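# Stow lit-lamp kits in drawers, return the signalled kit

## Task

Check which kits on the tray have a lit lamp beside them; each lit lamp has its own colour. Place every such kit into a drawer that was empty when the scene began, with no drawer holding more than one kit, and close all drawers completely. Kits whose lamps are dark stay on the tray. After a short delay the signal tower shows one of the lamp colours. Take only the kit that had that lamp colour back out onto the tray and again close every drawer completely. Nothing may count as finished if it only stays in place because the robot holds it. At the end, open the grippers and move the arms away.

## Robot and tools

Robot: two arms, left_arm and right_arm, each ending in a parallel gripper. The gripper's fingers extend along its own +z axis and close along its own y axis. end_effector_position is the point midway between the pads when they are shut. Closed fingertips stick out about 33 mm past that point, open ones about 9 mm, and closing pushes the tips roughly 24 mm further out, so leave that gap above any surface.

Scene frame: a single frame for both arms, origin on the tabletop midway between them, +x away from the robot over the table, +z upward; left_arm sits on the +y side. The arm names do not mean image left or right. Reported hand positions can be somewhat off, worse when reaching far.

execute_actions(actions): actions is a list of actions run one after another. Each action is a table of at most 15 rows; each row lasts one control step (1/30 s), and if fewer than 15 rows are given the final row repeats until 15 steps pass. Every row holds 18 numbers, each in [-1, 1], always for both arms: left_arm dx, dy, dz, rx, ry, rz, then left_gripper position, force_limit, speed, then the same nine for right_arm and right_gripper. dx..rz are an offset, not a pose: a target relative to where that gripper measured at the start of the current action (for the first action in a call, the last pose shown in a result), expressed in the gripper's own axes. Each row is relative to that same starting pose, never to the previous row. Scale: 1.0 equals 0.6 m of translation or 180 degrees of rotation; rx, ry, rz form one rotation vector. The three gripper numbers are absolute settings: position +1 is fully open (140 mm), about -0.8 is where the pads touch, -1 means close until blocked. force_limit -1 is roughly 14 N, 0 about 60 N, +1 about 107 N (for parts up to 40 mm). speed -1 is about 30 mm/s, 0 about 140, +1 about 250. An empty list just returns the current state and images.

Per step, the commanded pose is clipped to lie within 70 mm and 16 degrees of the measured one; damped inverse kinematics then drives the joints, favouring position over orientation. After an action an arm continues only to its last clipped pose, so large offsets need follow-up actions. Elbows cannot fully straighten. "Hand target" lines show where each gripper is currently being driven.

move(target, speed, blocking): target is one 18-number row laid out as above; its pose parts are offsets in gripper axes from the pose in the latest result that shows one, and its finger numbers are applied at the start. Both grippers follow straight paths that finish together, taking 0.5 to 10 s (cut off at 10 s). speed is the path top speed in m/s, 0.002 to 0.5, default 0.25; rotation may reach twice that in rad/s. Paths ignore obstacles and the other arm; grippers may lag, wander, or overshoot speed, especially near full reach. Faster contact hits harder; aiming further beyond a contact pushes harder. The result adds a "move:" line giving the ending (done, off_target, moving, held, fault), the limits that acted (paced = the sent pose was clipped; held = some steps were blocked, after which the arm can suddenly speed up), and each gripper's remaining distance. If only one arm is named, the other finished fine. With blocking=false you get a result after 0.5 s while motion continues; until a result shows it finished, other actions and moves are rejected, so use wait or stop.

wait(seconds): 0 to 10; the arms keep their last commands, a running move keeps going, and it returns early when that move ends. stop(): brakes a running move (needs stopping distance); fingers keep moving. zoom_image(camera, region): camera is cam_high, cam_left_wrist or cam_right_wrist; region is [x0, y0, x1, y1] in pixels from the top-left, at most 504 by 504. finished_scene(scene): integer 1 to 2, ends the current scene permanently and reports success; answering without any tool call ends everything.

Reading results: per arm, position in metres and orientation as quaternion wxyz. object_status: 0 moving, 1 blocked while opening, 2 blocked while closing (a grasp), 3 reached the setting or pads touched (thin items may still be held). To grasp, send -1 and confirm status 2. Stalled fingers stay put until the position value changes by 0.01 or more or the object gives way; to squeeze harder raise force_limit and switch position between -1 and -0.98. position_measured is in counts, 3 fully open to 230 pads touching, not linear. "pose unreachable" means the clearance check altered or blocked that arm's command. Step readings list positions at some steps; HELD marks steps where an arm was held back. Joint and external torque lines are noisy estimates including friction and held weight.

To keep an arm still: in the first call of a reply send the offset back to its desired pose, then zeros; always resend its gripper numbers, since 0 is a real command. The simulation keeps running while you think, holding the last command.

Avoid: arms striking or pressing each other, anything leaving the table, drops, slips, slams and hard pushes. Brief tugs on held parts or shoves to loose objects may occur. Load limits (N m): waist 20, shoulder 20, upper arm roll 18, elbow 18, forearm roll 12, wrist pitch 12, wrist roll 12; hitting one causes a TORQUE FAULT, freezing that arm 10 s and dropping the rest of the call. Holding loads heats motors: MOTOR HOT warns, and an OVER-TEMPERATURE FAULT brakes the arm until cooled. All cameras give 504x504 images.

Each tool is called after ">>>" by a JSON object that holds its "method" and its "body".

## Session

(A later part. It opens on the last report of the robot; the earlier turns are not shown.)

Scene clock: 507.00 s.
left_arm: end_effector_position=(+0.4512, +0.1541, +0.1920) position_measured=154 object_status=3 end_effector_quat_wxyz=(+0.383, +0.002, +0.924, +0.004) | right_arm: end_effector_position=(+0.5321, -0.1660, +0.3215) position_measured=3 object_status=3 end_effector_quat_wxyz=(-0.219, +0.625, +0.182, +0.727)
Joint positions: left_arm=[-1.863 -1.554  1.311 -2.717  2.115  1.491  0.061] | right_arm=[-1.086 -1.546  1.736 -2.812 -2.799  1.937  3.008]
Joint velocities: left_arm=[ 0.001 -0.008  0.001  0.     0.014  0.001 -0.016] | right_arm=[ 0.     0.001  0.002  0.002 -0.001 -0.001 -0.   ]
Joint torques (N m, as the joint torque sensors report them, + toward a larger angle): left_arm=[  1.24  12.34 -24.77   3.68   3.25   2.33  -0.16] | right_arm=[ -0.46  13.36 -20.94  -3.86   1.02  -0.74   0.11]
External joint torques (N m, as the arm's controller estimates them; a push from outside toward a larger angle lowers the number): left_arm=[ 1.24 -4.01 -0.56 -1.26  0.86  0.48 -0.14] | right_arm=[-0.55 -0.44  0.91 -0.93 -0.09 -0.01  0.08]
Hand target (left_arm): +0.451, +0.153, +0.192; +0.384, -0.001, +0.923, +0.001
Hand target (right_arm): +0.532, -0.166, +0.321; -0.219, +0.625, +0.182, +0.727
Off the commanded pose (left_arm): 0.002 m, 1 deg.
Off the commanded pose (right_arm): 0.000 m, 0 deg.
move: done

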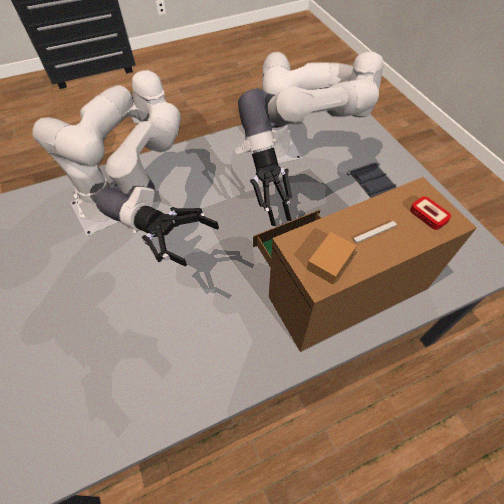

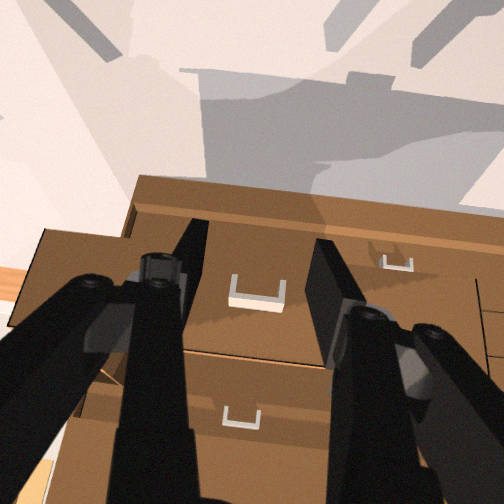

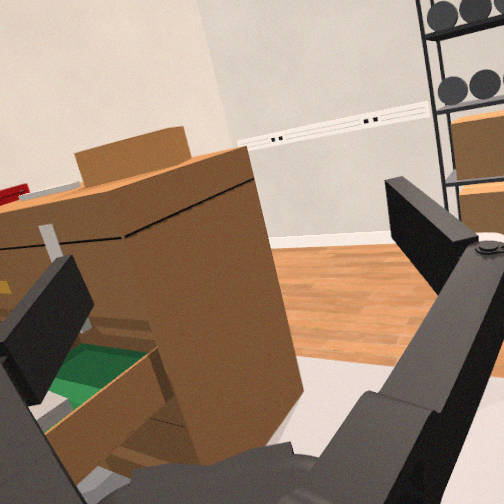

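>>> {"method": "move", "body": {"target": [-0.186,0.01,0.199,0,0,0,-0.2,0,0,0,0,0,0,0,0,1,0,0], "speed": 0.07}}

>>> {"method": "move", "body": {"target": [0.06,0,-0.06,0,0,0,-0.2,0,0,0,0,0,0,0,0,1,0,0], "speed": 0.1}}

>>> {"method": "move", "body": {"target": [0,0.5,-0.2,0,0,0,-0.2,0,0,0,0,0,0,0,0,1,0,0]}}

Scene clock: 511.80 s.
left_arm: end_effector_position=(+0.6117, +0.1601, +0.1820) position_measured=154 object_status=3 end_effector_quat_wxyz=(+0.379, -0.006, +0.925, +0.005) | right_arm: end_effector_position=(+0.5321, -0.1660, +0.3215) position_measured=3 object_status=3 end_effector_quat_wxyz=(-0.219, +0.625, +0.182, +0.727)
Joint positions: left_arm=[-2.023 -1.547  1.436 -2.271  2.217  1.688  0.255] | right_arm=[-1.086 -1.546  1.736 -2.812 -2.799  1.937  3.008]
Joint velocities: left_arm=[-0.002  0.002  0.005  0.004 -0.001  0.011  0.029] | right_arm=[-0.001  0.002 -0.    -0.001  0.    -0.001 -0.001]
Joint torques (N m, as the joint torque sensors report them, + toward a larger angle): left_arm=[ -2.25  24.09 -30.73   3.23   2.97   3.05   0.31] | right_arm=[ -0.63  13.39 -20.86  -3.98   1.01  -0.76   0.13]
External joint torques (N m, as the arm's controller estimates them; a push from outside toward a larger angle lowers the number): left_arm=[-2.13 -0.79  0.1   1.5   0.98  0.83  0.32] | right_arm=[-0.6  -0.38  0.99 -0.88 -0.1  -0.07  0.1 ]
Hand target (left_arm): +0.613, +0.158, +0.183; +0.382, +0.003, +0.924, +0.006
Hand target (right_arm): +0.532, -0.166, +0.321; -0.219, +0.625, +0.182, +0.727
Off the commanded pose (left_arm): 0.005 m, 1 deg.
Off the commanded pose (right_arm): 0.000 m, 0 deg.
move: off_target (left_arm)

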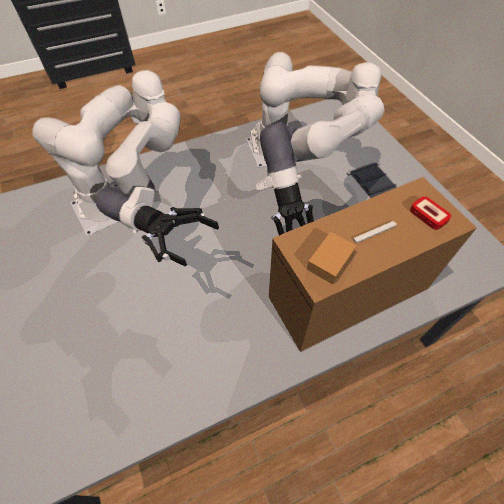

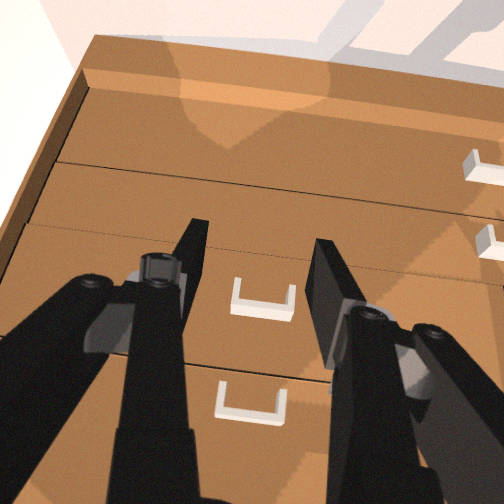

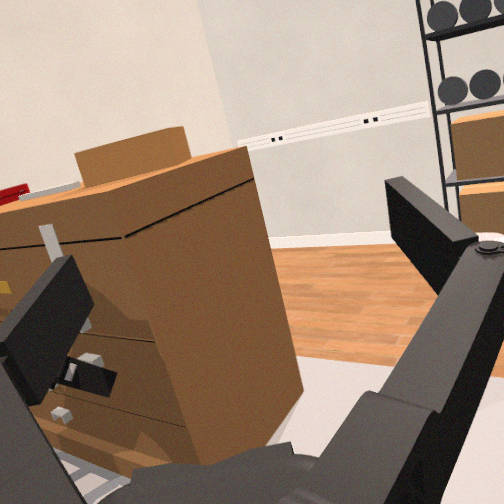

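Scene clock: 512.80 s.
left_arm: end_effector_position=(+0.5626, +0.1589, +0.1837) position_measured=154 object_status=3 end_effector_quat_wxyz=(+0.381, -0.000, +0.925, +0.006) | right_arm: end_effector_position=(+0.5321, -0.1660, +0.3215) position_measured=3 object_status=3 end_effector_quat_wxyz=(-0.219, +0.625, +0.182, +0.727)
Joint positions: left_arm=[-1.957 -1.547  1.411 -2.422  2.203  1.632  0.202] | right_arm=[-1.086 -1.546  1.736 -2.812 -2.799  1.937  3.008]
Joint velocities: left_arm=[ 0.001 -0.005 -0.003 -0.001  0.    -0.012 -0.02 ] | right_arm=[ 0.002  0.001  0.     0.003  0.     0.001 -0.002]
Joint torques (N m, as the joint torque sensors report them, + toward a larger angle): left_arm=[  2.21  18.8  -32.08   1.53   1.02   1.76  -0.11] | right_arm=[ -0.56  13.35 -20.72  -3.75   1.04  -0.74   0.14]
External joint torques (N m, as the arm's controller estimates them; a push from outside toward a larger angle lowers the number): left_arm=[ 2.19 -2.9  -2.88 -1.01 -1.11 -0.33 -0.09] | right_arm=[-0.69 -0.43  1.12 -0.82 -0.07 -0.01  0.12]
Hand target (left_arm): +0.561, +0.160, +0.183; +0.379, -0.006, +0.925, +0.005
Hand target (right_arm): +0.532, -0.166, +0.321; -0.219, +0.625, +0.182, +0.727
Off the commanded pose (left_arm): 0.002 m, 1 deg.
Off the commanded pose (right_arm): 0.000 m, 0 deg.
move: done

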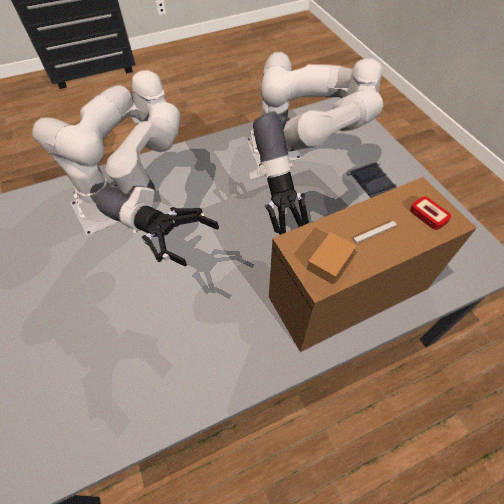

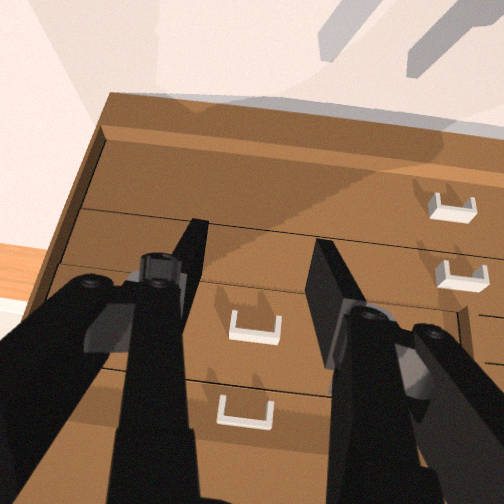

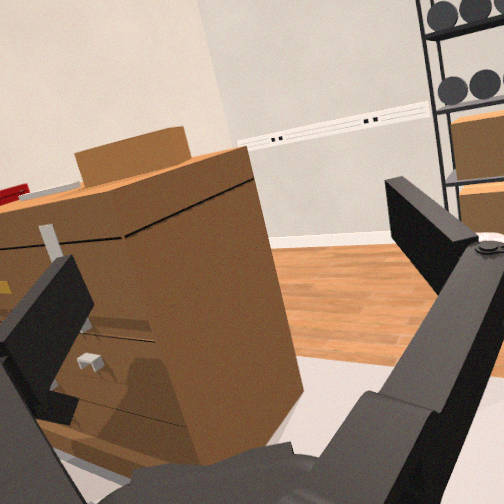

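Scene clock: 515.13 s.
left_arm: end_effector_position=(+0.4800, +0.4653, +0.2657) position_measured=154 object_status=3 end_effector_quat_wxyz=(+0.371, -0.003, +0.928, +0.013) | right_arm: end_effector_position=(+0.5321, -0.1660, +0.3215) position_measured=3 object_status=3 end_effector_quat_wxyz=(-0.219, +0.625, +0.182, +0.727)
Joint positions: left_arm=[-1.039 -1.771  1.187 -2.686  1.82   1.795  0.873] | right_arm=[-1.086 -1.546  1.736 -2.812 -2.799  1.937  3.008]
Joint velocities: left_arm=[-0.    -0.002 -0.     0.002 -0.001 -0.001  0.033] | right_arm=[-0.001  0.001 -0.001  0.001  0.001 -0.     0.   ]
Joint torques (N m, as the joint torque sensors report them, + toward a larger angle): left_arm=[  2.16  14.04 -24.39   4.8    0.29   3.41   0.3 ] | right_arm=[ -0.62  13.64 -20.75  -3.95   1.    -0.74   0.14]
External joint torques (N m, as the arm's controller estimates them; a push from outside toward a larger angle lowers the number): left_arm=[ 2.11 -3.16 -1.41  1.33 -1.19  0.39  0.32] | right_arm=[-0.56 -0.14  1.16 -0.87 -0.12 -0.03  0.12]
Hand target (left_arm): +0.480, +0.466, +0.266; +0.371, +0.001, +0.928, +0.012
Hand target (right_arm): +0.532, -0.166, +0.321; -0.219, +0.625, +0.182, +0.727
Off the commanded pose (left_arm): 0.010 m, 2 deg.
Off the commanded pose (right_arm): 0.000 m, 0 deg.
joint sent to its limit (left arm) — the command would take joint 2 (shoulder) past its lower limit, so that joint was sent only as far as its limit.
move: off_target (left_arm)

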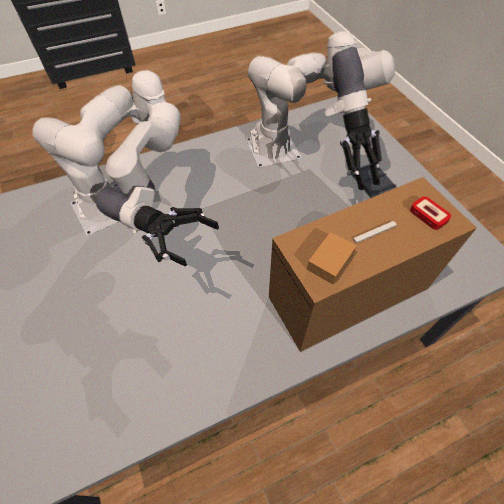

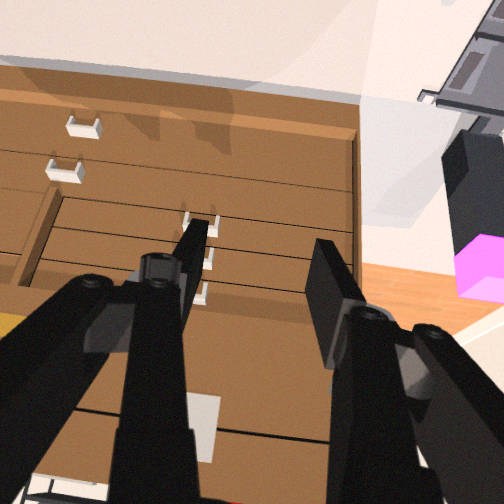

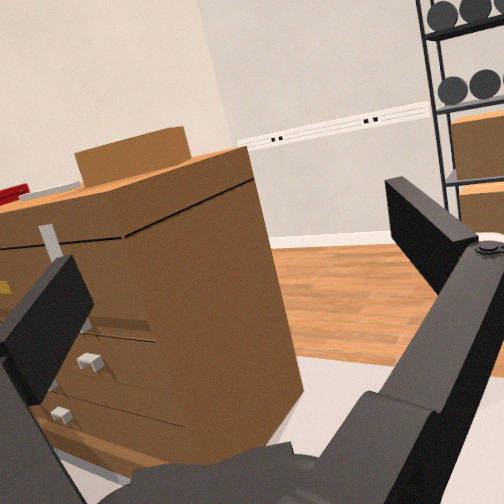

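>>> {"method": "move", "body": {"target": [-0.07,-0.17,-0.023,0,0.25,0,-0.2,0,0,0,0,0,0,0,0,1,0,0]}}

>>> {"method": "move", "body": {"target": [-0.08,-0.12,0.26,0,-0.25,0,-0.2,0,0,0,0,0,0,0,0,1,0,0]}}

Scene clock: 520.30 s.
left_arm: end_effector_position=(+0.5016, +0.3548, +0.3087) position_measured=154 object_status=3 end_effector_quat_wxyz=(-0.003, -0.005, +1.000, +0.011) | right_arm: end_effector_position=(+0.5321, -0.1660, +0.3215) position_measured=3 object_status=3 end_effector_quat_wxyz=(-0.219, +0.625, +0.182, +0.727)
Joint positions: left_arm=[-1.828 -1.144  1.19  -1.757  1.076  1.293  0.835] | right_arm=[-1.086 -1.546  1.736 -2.812 -2.799  1.937  3.008]
Joint velocities: left_arm=[-0.006 -0.001  0.     0.001 -0.    -0.017  0.007] | right_arm=[-0.    -0.001 -0.001  0.001 -0.001  0.    -0.001]
Joint torques (N m, as the joint torque sensors report them, + toward a larger angle): left_arm=[ -0.97  26.01 -27.77  10.74  -0.35   2.06   0.27] | right_arm=[ -0.39  13.41 -20.68  -4.05   1.    -0.74   0.11]
External joint torques (N m, as the arm's controller estimates them; a push from outside toward a larger angle lowers the number): left_arm=[-1.   -2.43 -0.49  1.34 -1.16 -0.34  0.27] | right_arm=[-0.46 -0.37  1.16 -1.07 -0.11 -0.02  0.08]
Hand target (left_arm): +0.500, +0.354, +0.308; -0.007, -0.002, +1.000, +0.011
Hand target (right_arm): +0.532, -0.166, +0.321; -0.219, +0.625, +0.182, +0.727
Off the commanded pose (left_arm): 0.010 m, 1 deg.
Off the commanded pose (right_arm): 0.000 m, 0 deg.
move: off_target (left_arm)

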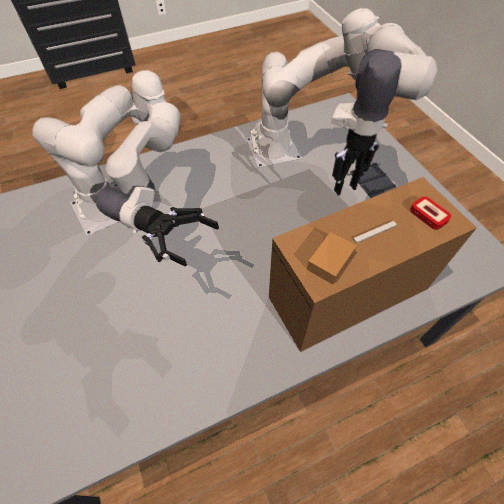

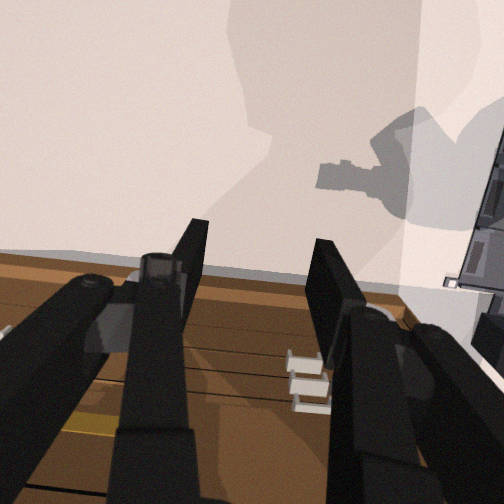

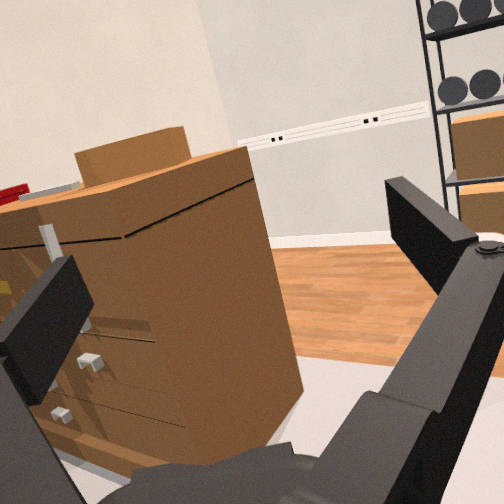

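Scene clock: 522.73 s.
left_arm: end_effector_position=(+0.5515, +0.2881, +0.1517) position_measured=154 object_status=3 end_effector_quat_wxyz=(+0.382, +0.001, +0.924, +0.013) | right_arm: end_effector_position=(+0.5321, -0.1660, +0.3215) position_measured=3 object_status=3 end_effector_quat_wxyz=(-0.219, +0.625, +0.182, +0.727)
Joint positions: left_arm=[-1.547 -1.522  1.505 -2.571  2.227  1.871  0.342] | right_arm=[-1.086 -1.546  1.736 -2.812 -2.799  1.937  3.008]
Joint velocities: left_arm=[ 0.    -0.    -0.     0.     0.006 -0.004 -0.028] | right_arm=[ 0.001  0.    -0.001  0.001  0.    -0.    -0.001]
Joint torques (N m, as the joint torque sensors report them, + toward a larger angle): left_arm=[ -0.05  15.17 -27.26  -0.01   2.47   1.85  -0.13] | right_arm=[ -0.51  13.49 -20.87  -3.94   1.    -0.74   0.12]
External joint torques (N m, as the arm's controller estimates them; a push from outside toward a larger angle lowers the number): left_arm=[-0.07 -2.85 -0.3  -2.07  0.84 -0.42 -0.12] | right_arm=[-0.55 -0.27  1.   -0.92 -0.12 -0.03  0.1 ]
Hand target (left_arm): +0.551, +0.289, +0.151; +0.382, -0.005, +0.924, +0.012
Hand target (right_arm): +0.532, -0.166, +0.321; -0.219, +0.625, +0.182, +0.727
Off the commanded pose (left_arm): 0.003 m, 0 deg.
Off the commanded pose (right_arm): 0.000 m, 0 deg.
move: done

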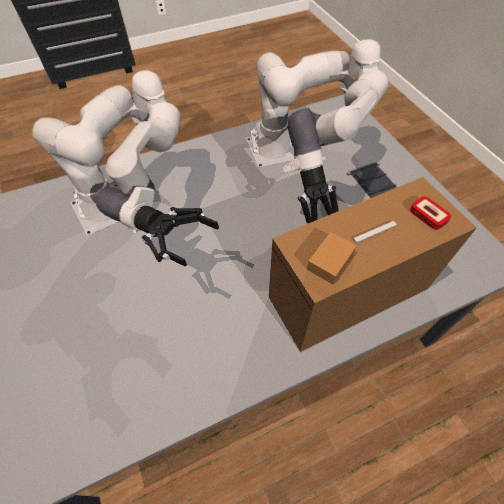

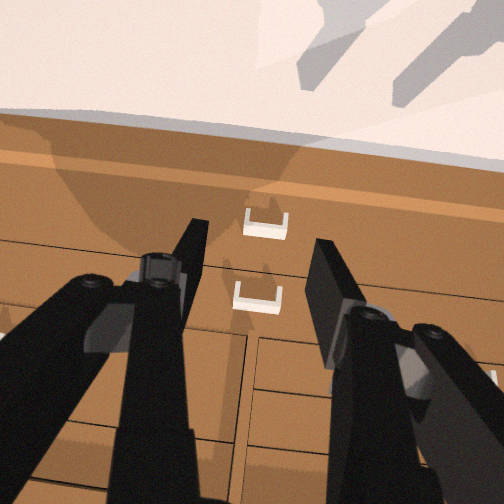

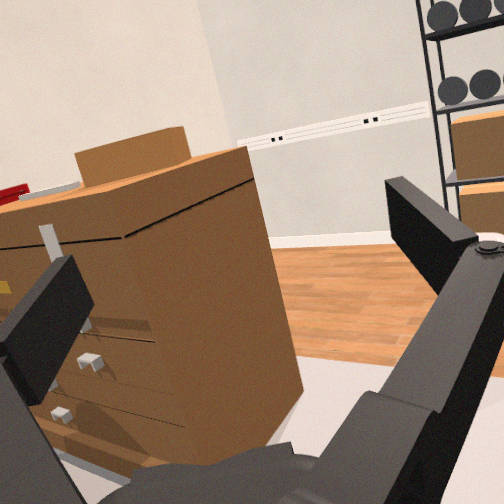

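>>> {"method": "move", "body": {"target": [0.01,0.005,0.134,0,0,0,-0.2,0,0,0,0,0,0,0,0,1,0,0], "speed": 0.07}}

>>> {"method": "move", "body": {"target": [0,0,0,0,0,0,-1,0.6,0,0,0,0,0,0,0,1,0,0]}}

Scene clock: 525.80 s.
left_arm: end_effector_position=(+0.6019, +0.2930, +0.0894) position_measured=154 object_status=3 end_effector_quat_wxyz=(+0.380, -0.002, +0.925, +0.014) | right_arm: end_effector_position=(+0.5321, -0.1660, +0.3215) position_measured=3 object_status=3 end_effector_quat_wxyz=(-0.219, +0.625, +0.182, +0.727)
Joint positions: left_arm=[-1.656 -1.557  1.663 -2.399  2.367  1.958  0.34 ] | right_arm=[-1.086 -1.546  1.736 -2.812 -2.799  1.937  3.008]
Joint velocities: left_arm=[-0.001  0.001  0.     0.     0.003  0.013  0.001] | right_arm=[-0.    -0.     0.    -0.001  0.     0.001  0.001]
Joint torques (N m, as the joint torque sensors report them, + toward a larger angle): left_arm=[ -0.67  20.02 -30.03  -0.01   2.2    2.48   0.29] | right_arm=[ -0.46  13.52 -20.76  -3.92   1.03  -0.74   0.09]
External joint torques (N m, as the arm's controller estimates them; a push from outside toward a larger angle lowers the number): left_arm=[-0.63 -1.51 -0.63  0.98  0.75  0.19  0.31] | right_arm=[-0.49 -0.21  1.05 -0.89 -0.08 -0.03  0.07]
Hand target (left_arm): +0.603, +0.292, +0.090; +0.382, +0.001, +0.924, +0.013
Hand target (right_arm): +0.532, -0.166, +0.321; -0.219, +0.625, +0.182, +0.727
Off the commanded pose (left_arm): 0.002 m, 0 deg.
Off the commanded pose (right_arm): 0.000 m, 0 deg.
move: done

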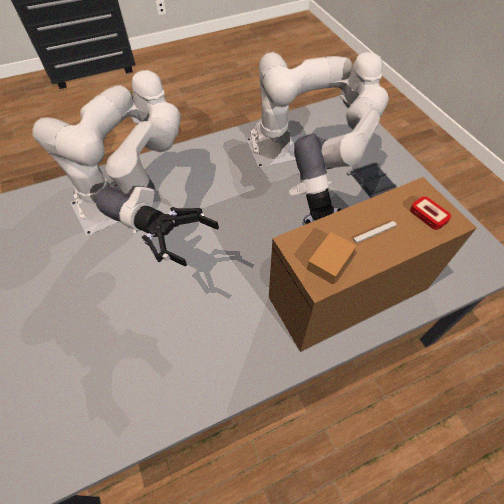

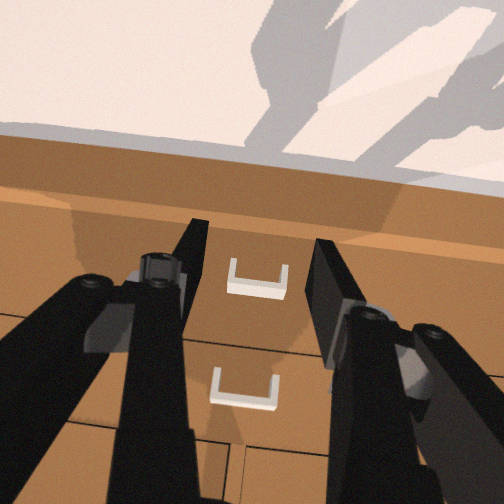

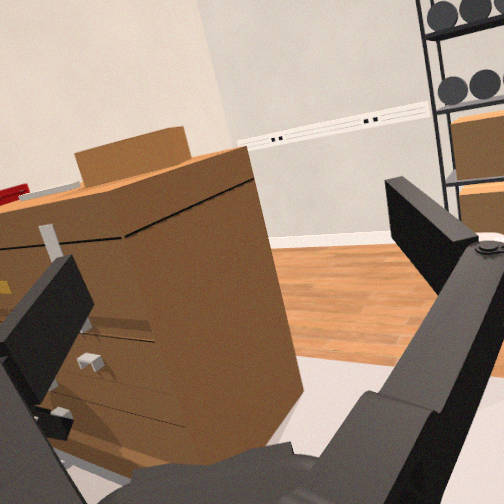

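Scene clock: 526.33 s.
left_arm: end_effector_position=(+0.6021, +0.2945, +0.0896) position_measured=197 object_status=2 end_effector_quat_wxyz=(+0.380, -0.003, +0.925, +0.015) | right_arm: end_effector_position=(+0.5321, -0.1660, +0.3215) position_measured=3 object_status=3 end_effector_quat_wxyz=(-0.219, +0.625, +0.182, +0.727)
Joint positions: left_arm=[-1.655 -1.557  1.662 -2.399  2.367  1.956  0.34 ] | right_arm=[-1.086 -1.546  1.736 -2.812 -2.799  1.937  3.008]
Joint velocities: left_arm=[-0.    -0.001  0.001  0.002  0.002 -0.001 -0.002] | right_arm=[-0.001  0.    -0.001 -0.001  0.    -0.    -0.001]
Joint torques (N m, as the joint torque sensors report them, + toward a larger angle): left_arm=[ -0.45  18.79 -30.06  -0.99   1.35   2.44   0.12] | right_arm=[ -0.31  13.46 -20.81  -3.96   0.99  -0.74   0.14]
External joint torques (N m, as the arm's controller estimates them; a push from outside toward a larger angle lowers the number): left_arm=[-0.52 -2.7  -0.78 -0.17 -0.1   0.18  0.14] | right_arm=[-0.22 -0.3   1.05 -0.81 -0.13 -0.06  0.11]
Hand target (left_arm): +0.602, +0.293, +0.089; +0.380, -0.002, +0.925, +0.014
Hand target (right_arm): +0.532, -0.166, +0.321; -0.219, +0.625, +0.182, +0.727
Off the commanded pose (left_arm): 0.002 m, 0 deg.
Off the commanded pose (right_arm): 0.000 m, 0 deg.
move: done

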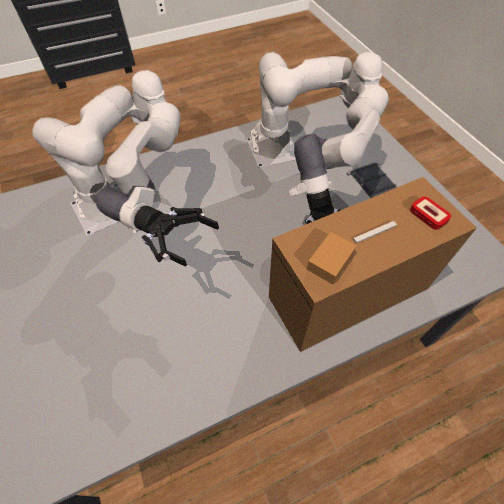

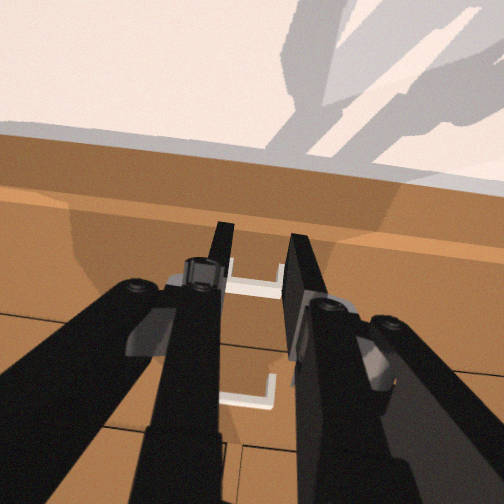

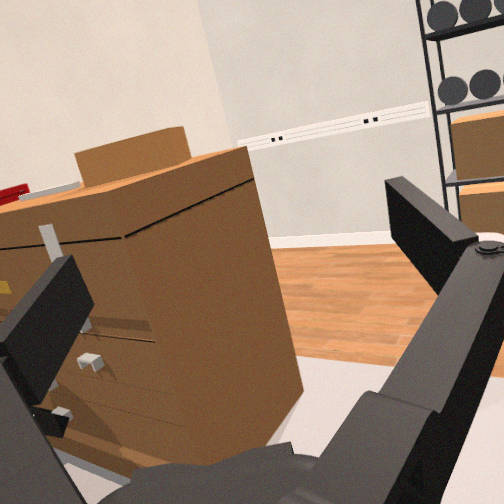

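>>> {"method": "move", "body": {"target": [0.167,-0.002,-0.167,0,0,0,-1,0.6,0,0,0,0,0,0,0,1,0,0], "speed": 0.08}}

>>> {"method": "move", "body": {"target": [0,0,0,0,0,0,-0.2,0,0,0,0,0,0,0,0,1,0,0]}}

>>> {"method": "move", "body": {"target": [-0.07,0,-0.125,0,0,0,-0.2,0,0,0,0,0,0,0,0,1,0,0], "speed": 0.12}}

>>> {"method": "move", "body": {"target": [-0.118,-0.008,0.125,0,0.25,0,-0.2,0,0,0,0,0,0,0,0,1,0,0]}}

Scene clock: 531.30 s.
left_arm: end_effector_position=(+0.4576, +0.2891, +0.0867) position_measured=197 object_status=2 end_effector_quat_wxyz=(+0.374, +0.003, +0.927, +0.011) | right_arm: end_effector_position=(+0.5321, -0.1660, +0.3215) position_measured=3 object_status=3 end_effector_quat_wxyz=(-0.219, +0.625, +0.182, +0.727)
Joint positions: left_arm=[-1.347 -1.507  1.672 -2.835  2.397  1.892  0.242] | right_arm=[-1.086 -1.546  1.736 -2.812 -2.799  1.937  3.008]
Joint velocities: left_arm=[ 0.001  0.003  0.001 -0.003  0.001  0.    -0.012] | right_arm=[-0.    -0.001 -0.002  0.001  0.001 -0.001 -0.001]
Joint torques (N m, as the joint torque sensors report them, + toward a larger angle): left_arm=[  4.99  13.47 -26.77  -2.5    3.88   1.26  -0.12] | right_arm=[ -0.47  13.56 -20.69  -4.02   1.    -0.77   0.12]
External joint torques (N m, as the arm's controller estimates them; a push from outside toward a larger angle lowers the number): left_arm=[ 5.04 -0.3  -4.83 -1.4   2.29 -0.87 -0.1 ] | right_arm=[-0.5  -0.2   1.15 -0.98 -0.12 -0.06  0.1 ]
Hand target (left_arm): +0.461, +0.295, +0.091; +0.380, -0.002, +0.925, +0.016
Hand target (right_arm): +0.532, -0.166, +0.321; -0.219, +0.625, +0.182, +0.727
Off the commanded pose (left_arm): 0.005 m, 1 deg.
Off the commanded pose (right_arm): 0.000 m, 0 deg.
move: off_target (left_arm)

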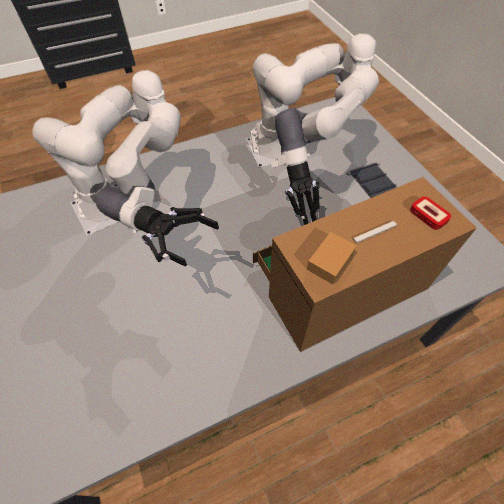

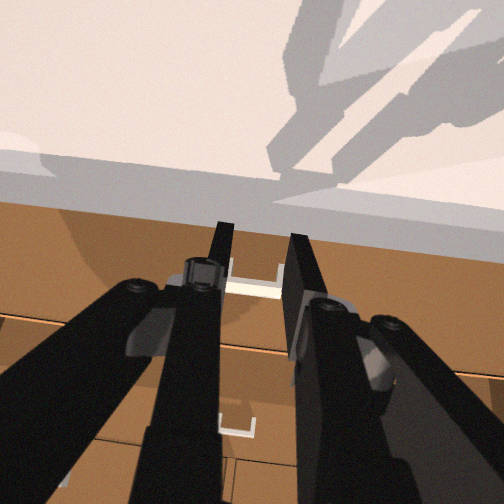

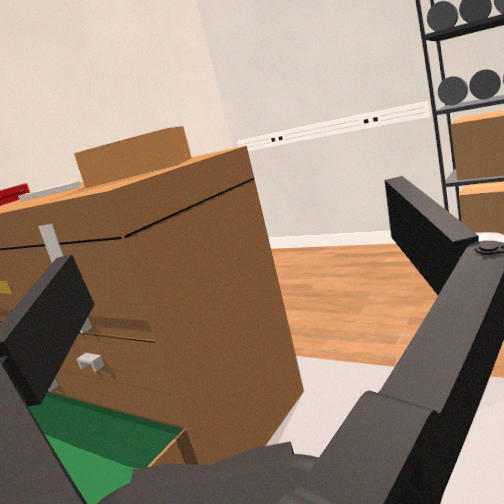

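Scene clock: 531.80 s.
left_arm: end_effector_position=(+0.4575, +0.2890, +0.0864) position_measured=154 object_status=3 end_effector_quat_wxyz=(+0.373, +0.003, +0.928, +0.011) | right_arm: end_effector_position=(+0.5321, -0.1660, +0.3215) position_measured=3 object_status=3 end_effector_quat_wxyz=(-0.219, +0.625, +0.182, +0.727)
Joint positions: left_arm=[-1.347 -1.507  1.672 -2.835  2.397  1.892  0.242] | right_arm=[-1.086 -1.546  1.736 -2.812 -2.799  1.937  3.008]
Joint velocities: left_arm=[0.001 0.002 0.001 0.001 0.001 0.001 0.002] | right_arm=[-0.001 -0.    -0.001 -0.001 -0.001 -0.     0.   ]
Joint torques (N m, as the joint torque sensors report them, + toward a larger angle): left_arm=[  0.8   11.78 -22.8   -1.66   1.44   2.06   0.09] | right_arm=[ -0.52  13.51 -20.79  -4.07   1.01  -0.74   0.12]
External joint torques (N m, as the arm's controller estimates them; a push from outside toward a larger angle lowers the number): left_arm=[ 0.74 -2.   -0.89 -0.51 -0.16 -0.07  0.1 ] | right_arm=[-0.43 -0.24  1.13 -0.95 -0.12 -0.04  0.09]
Hand target (left_arm): +0.458, +0.289, +0.087; +0.374, +0.003, +0.927, +0.011
Hand target (right_arm): +0.532, -0.166, +0.321; -0.219, +0.625, +0.182, +0.727
Off the commanded pose (left_arm): 0.000 m, 0 deg.
Off the commanded pose (right_arm): 0.000 m, 0 deg.
move: done

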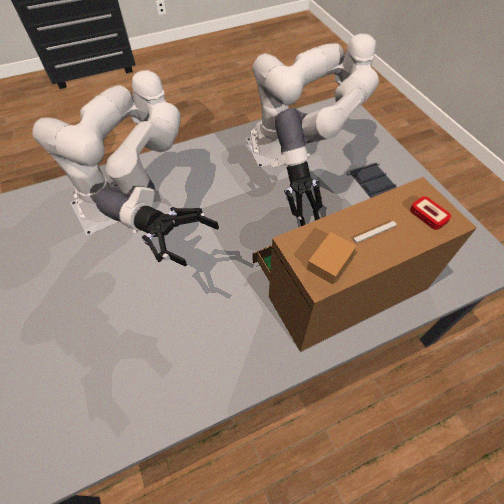

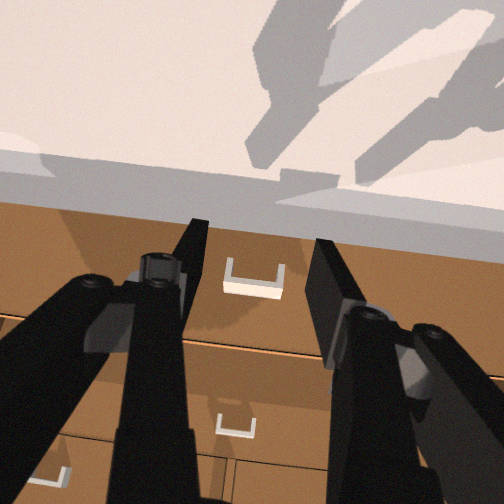

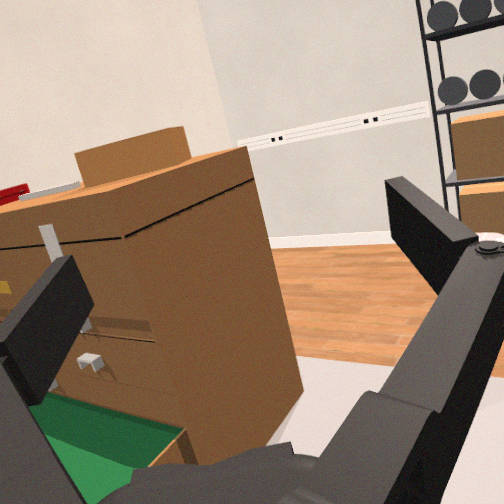

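Scene clock: 533.00 s.
left_arm: end_effector_position=(+0.4382, +0.2864, +0.1724) position_measured=154 object_status=3 end_effector_quat_wxyz=(+0.375, -0.001, +0.927, +0.006) | right_arm: end_effector_position=(+0.5321, -0.1660, +0.3215) position_measured=3 object_status=3 end_effector_quat_wxyz=(-0.219, +0.625, +0.182, +0.727)
Joint positions: left_arm=[-1.284 -1.524  1.361 -2.897  2.089  1.824  0.294] | right_arm=[-1.086 -1.546  1.736 -2.812 -2.799  1.937  3.008]
Joint velocities: left_arm=[ 0.002  0.007 -0.005 -0.    -0.016 -0.001  0.012] | right_arm=[-0.     0.     0.001 -0.002 -0.002  0.    -0.   ]
Joint torques (N m, as the joint torque sensors report them, + toward a larger angle): left_arm=[  1.3   11.66 -22.56   4.13   0.61   1.97   0.27] | right_arm=[ -0.43  13.33 -20.79  -3.82   1.02  -0.77   0.1 ]
External joint torques (N m, as the arm's controller estimates them; a push from outside toward a larger angle lowers the number): left_arm=[ 1.28 -0.93 -2.09 -1.02 -1.12 -0.28  0.29] | right_arm=[-0.41 -0.41  1.03 -0.71 -0.09 -0.07  0.07]
Hand target (left_arm): +0.437, +0.288, +0.171; +0.373, +0.002, +0.928, +0.009
Hand target (right_arm): +0.532, -0.166, +0.321; -0.219, +0.625, +0.182, +0.727
Off the commanded pose (left_arm): 0.004 m, 1 deg.
Off the commanded pose (right_arm): 0.000 m, 0 deg.
move: off_target (left_arm)

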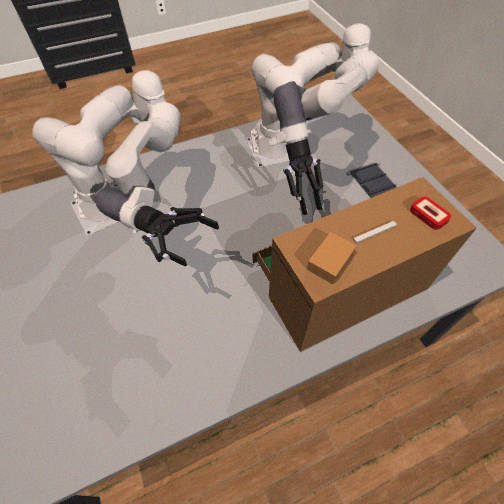

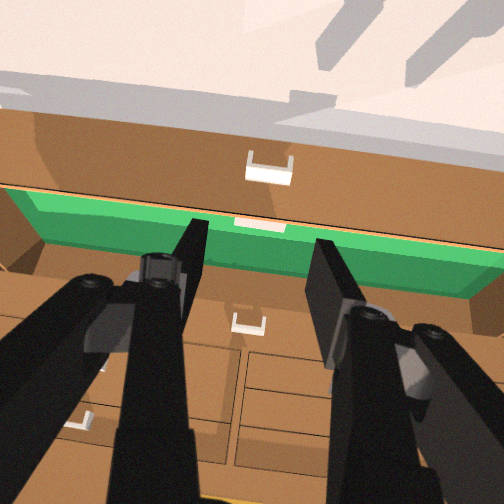

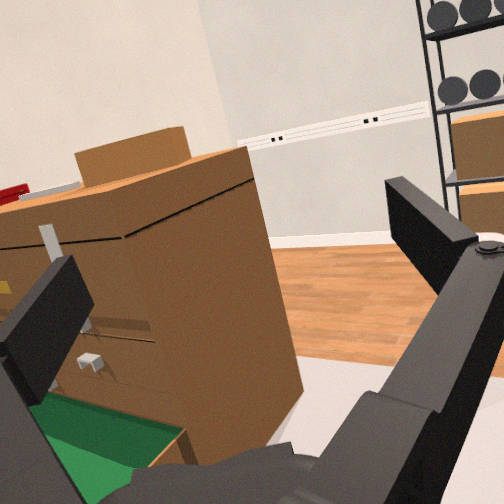

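Scene clock: 535.37 s.
left_arm: end_effector_position=(+0.5402, +0.2763, +0.1683) position_measured=154 object_status=3 end_effector_quat_wxyz=(-0.005, -0.007, +1.000, +0.006) | right_arm: end_effector_position=(+0.5321, -0.1660, +0.3215) position_measured=3 object_status=3 end_effector_quat_wxyz=(-0.219, +0.625, +0.182, +0.727)
Joint positions: left_arm=[-2.023 -1.34   1.385 -1.812  1.3    1.434  0.692] | right_arm=[-1.086 -1.546  1.736 -2.812 -2.799  1.937  3.008]
Joint velocities: left_arm=[-0.002  0.     0.001  0.001  0.001 -0.011  0.026] | right_arm=[ 0.    -0.001 -0.    -0.     0.001 -0.001  0.001]
Joint torques (N m, as the joint torque sensors report them, + toward a larger angle): left_arm=[ -0.97  29.81 -31.83   5.9   -0.26   2.     0.23] | right_arm=[ -0.26  13.29 -20.79  -4.01   1.03  -0.75   0.12]
External joint torques (N m, as the arm's controller estimates them; a push from outside toward a larger angle lowers the number): left_arm=[-0.81 -3.2  -1.02  0.55 -1.03 -0.42  0.23] | right_arm=[-0.21 -0.42  1.08 -0.89 -0.1  -0.05  0.09]
Hand target (left_arm): +0.539, +0.276, +0.168; -0.009, -0.000, +1.000, +0.006
Hand target (right_arm): +0.532, -0.166, +0.321; -0.219, +0.625, +0.182, +0.727
Off the commanded pose (left_arm): 0.006 m, 1 deg.
Off the commanded pose (right_arm): 0.000 m, 0 deg.
move: off_target (left_arm)

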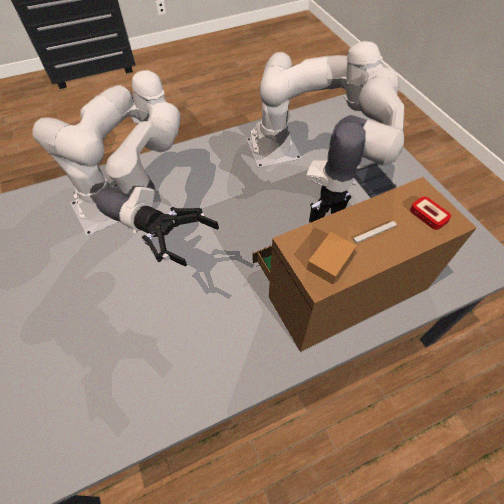

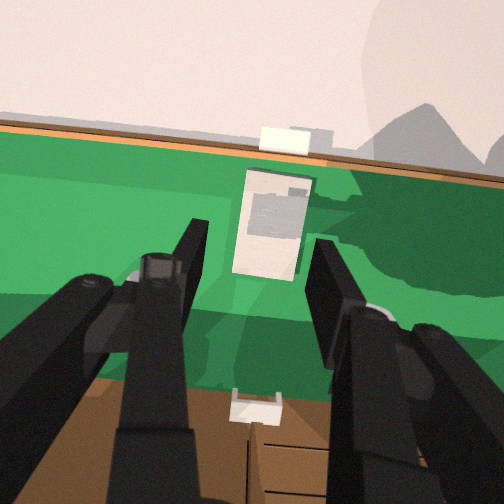

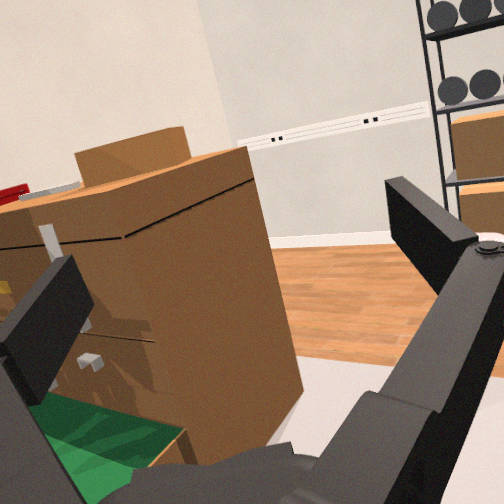

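>>> {"method": "move", "body": {"target": [-0.014,0.016,0.07,0.004,-0.003,0.004,-0.15,0,0,0,0,0,0,0,0,1,0,0], "speed": 0.06}}

Scene clock: 537.33 s.
left_arm: end_effector_position=(+0.5468, +0.2862, +0.1264) position_measured=148 object_status=3 end_effector_quat_wxyz=(-0.003, -0.003, +1.000, +0.001) | right_arm: end_effector_position=(+0.5321, -0.1660, +0.3215) position_measured=3 object_status=3 end_effector_quat_wxyz=(-0.219, +0.625, +0.182, +0.727)
Joint positions: left_arm=[-1.999 -1.395  1.439 -1.84   1.363  1.487  0.713] | right_arm=[-1.086 -1.546  1.736 -2.812 -2.799  1.937  3.008]
Joint velocities: left_arm=[ 0.001 -0.001  0.    -0.001  0.007  0.009  0.007] | right_arm=[ 0.001  0.    -0.001 -0.002 -0.001  0.    -0.   ]
Joint torques (N m, as the joint torque sensors report them, + toward a larger angle): left_arm=[  1.93  29.68 -33.22   3.4    1.78   2.84   0.25] | right_arm=[ -0.61  13.43 -20.93  -4.06   1.03  -0.74   0.16]
External joint torques (N m, as the arm's controller estimates them; a push from outside toward a larger angle lowers the number): left_arm=[ 1.9  -3.59 -1.82 -0.87  1.01  0.41  0.25] | right_arm=[-0.63 -0.34  0.96 -1.   -0.09 -0.04  0.13]
Hand target (left_arm): +0.548, +0.287, +0.126; -0.001, -0.000, +1.000, +0.001
Hand target (right_arm): +0.532, -0.166, +0.321; -0.219, +0.625, +0.182, +0.727
Off the commanded pose (left_arm): 0.001 m, 0 deg.
Off the commanded pose (right_arm): 0.000 m, 0 deg.
move: done

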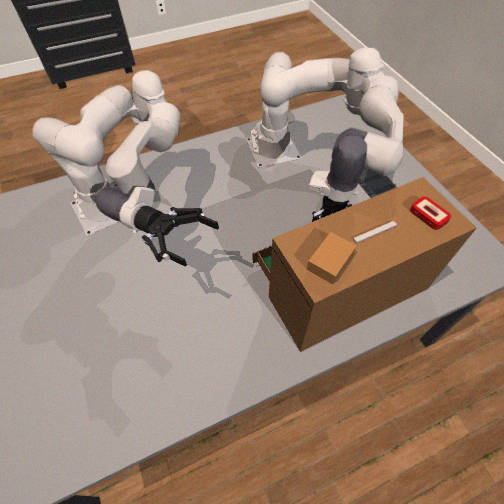

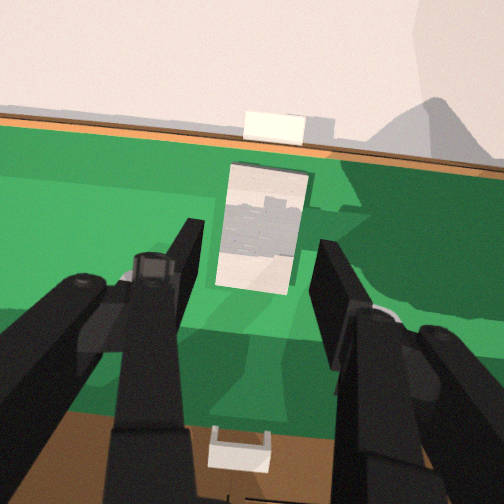

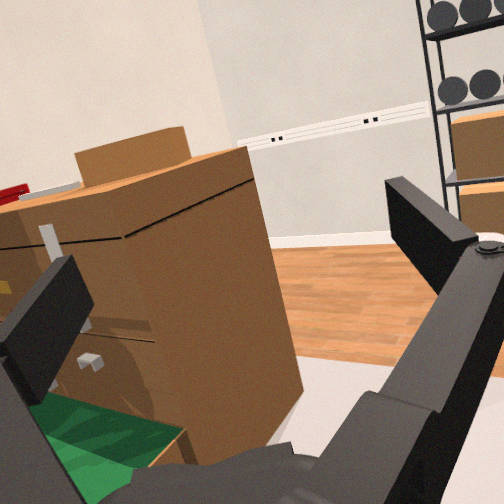

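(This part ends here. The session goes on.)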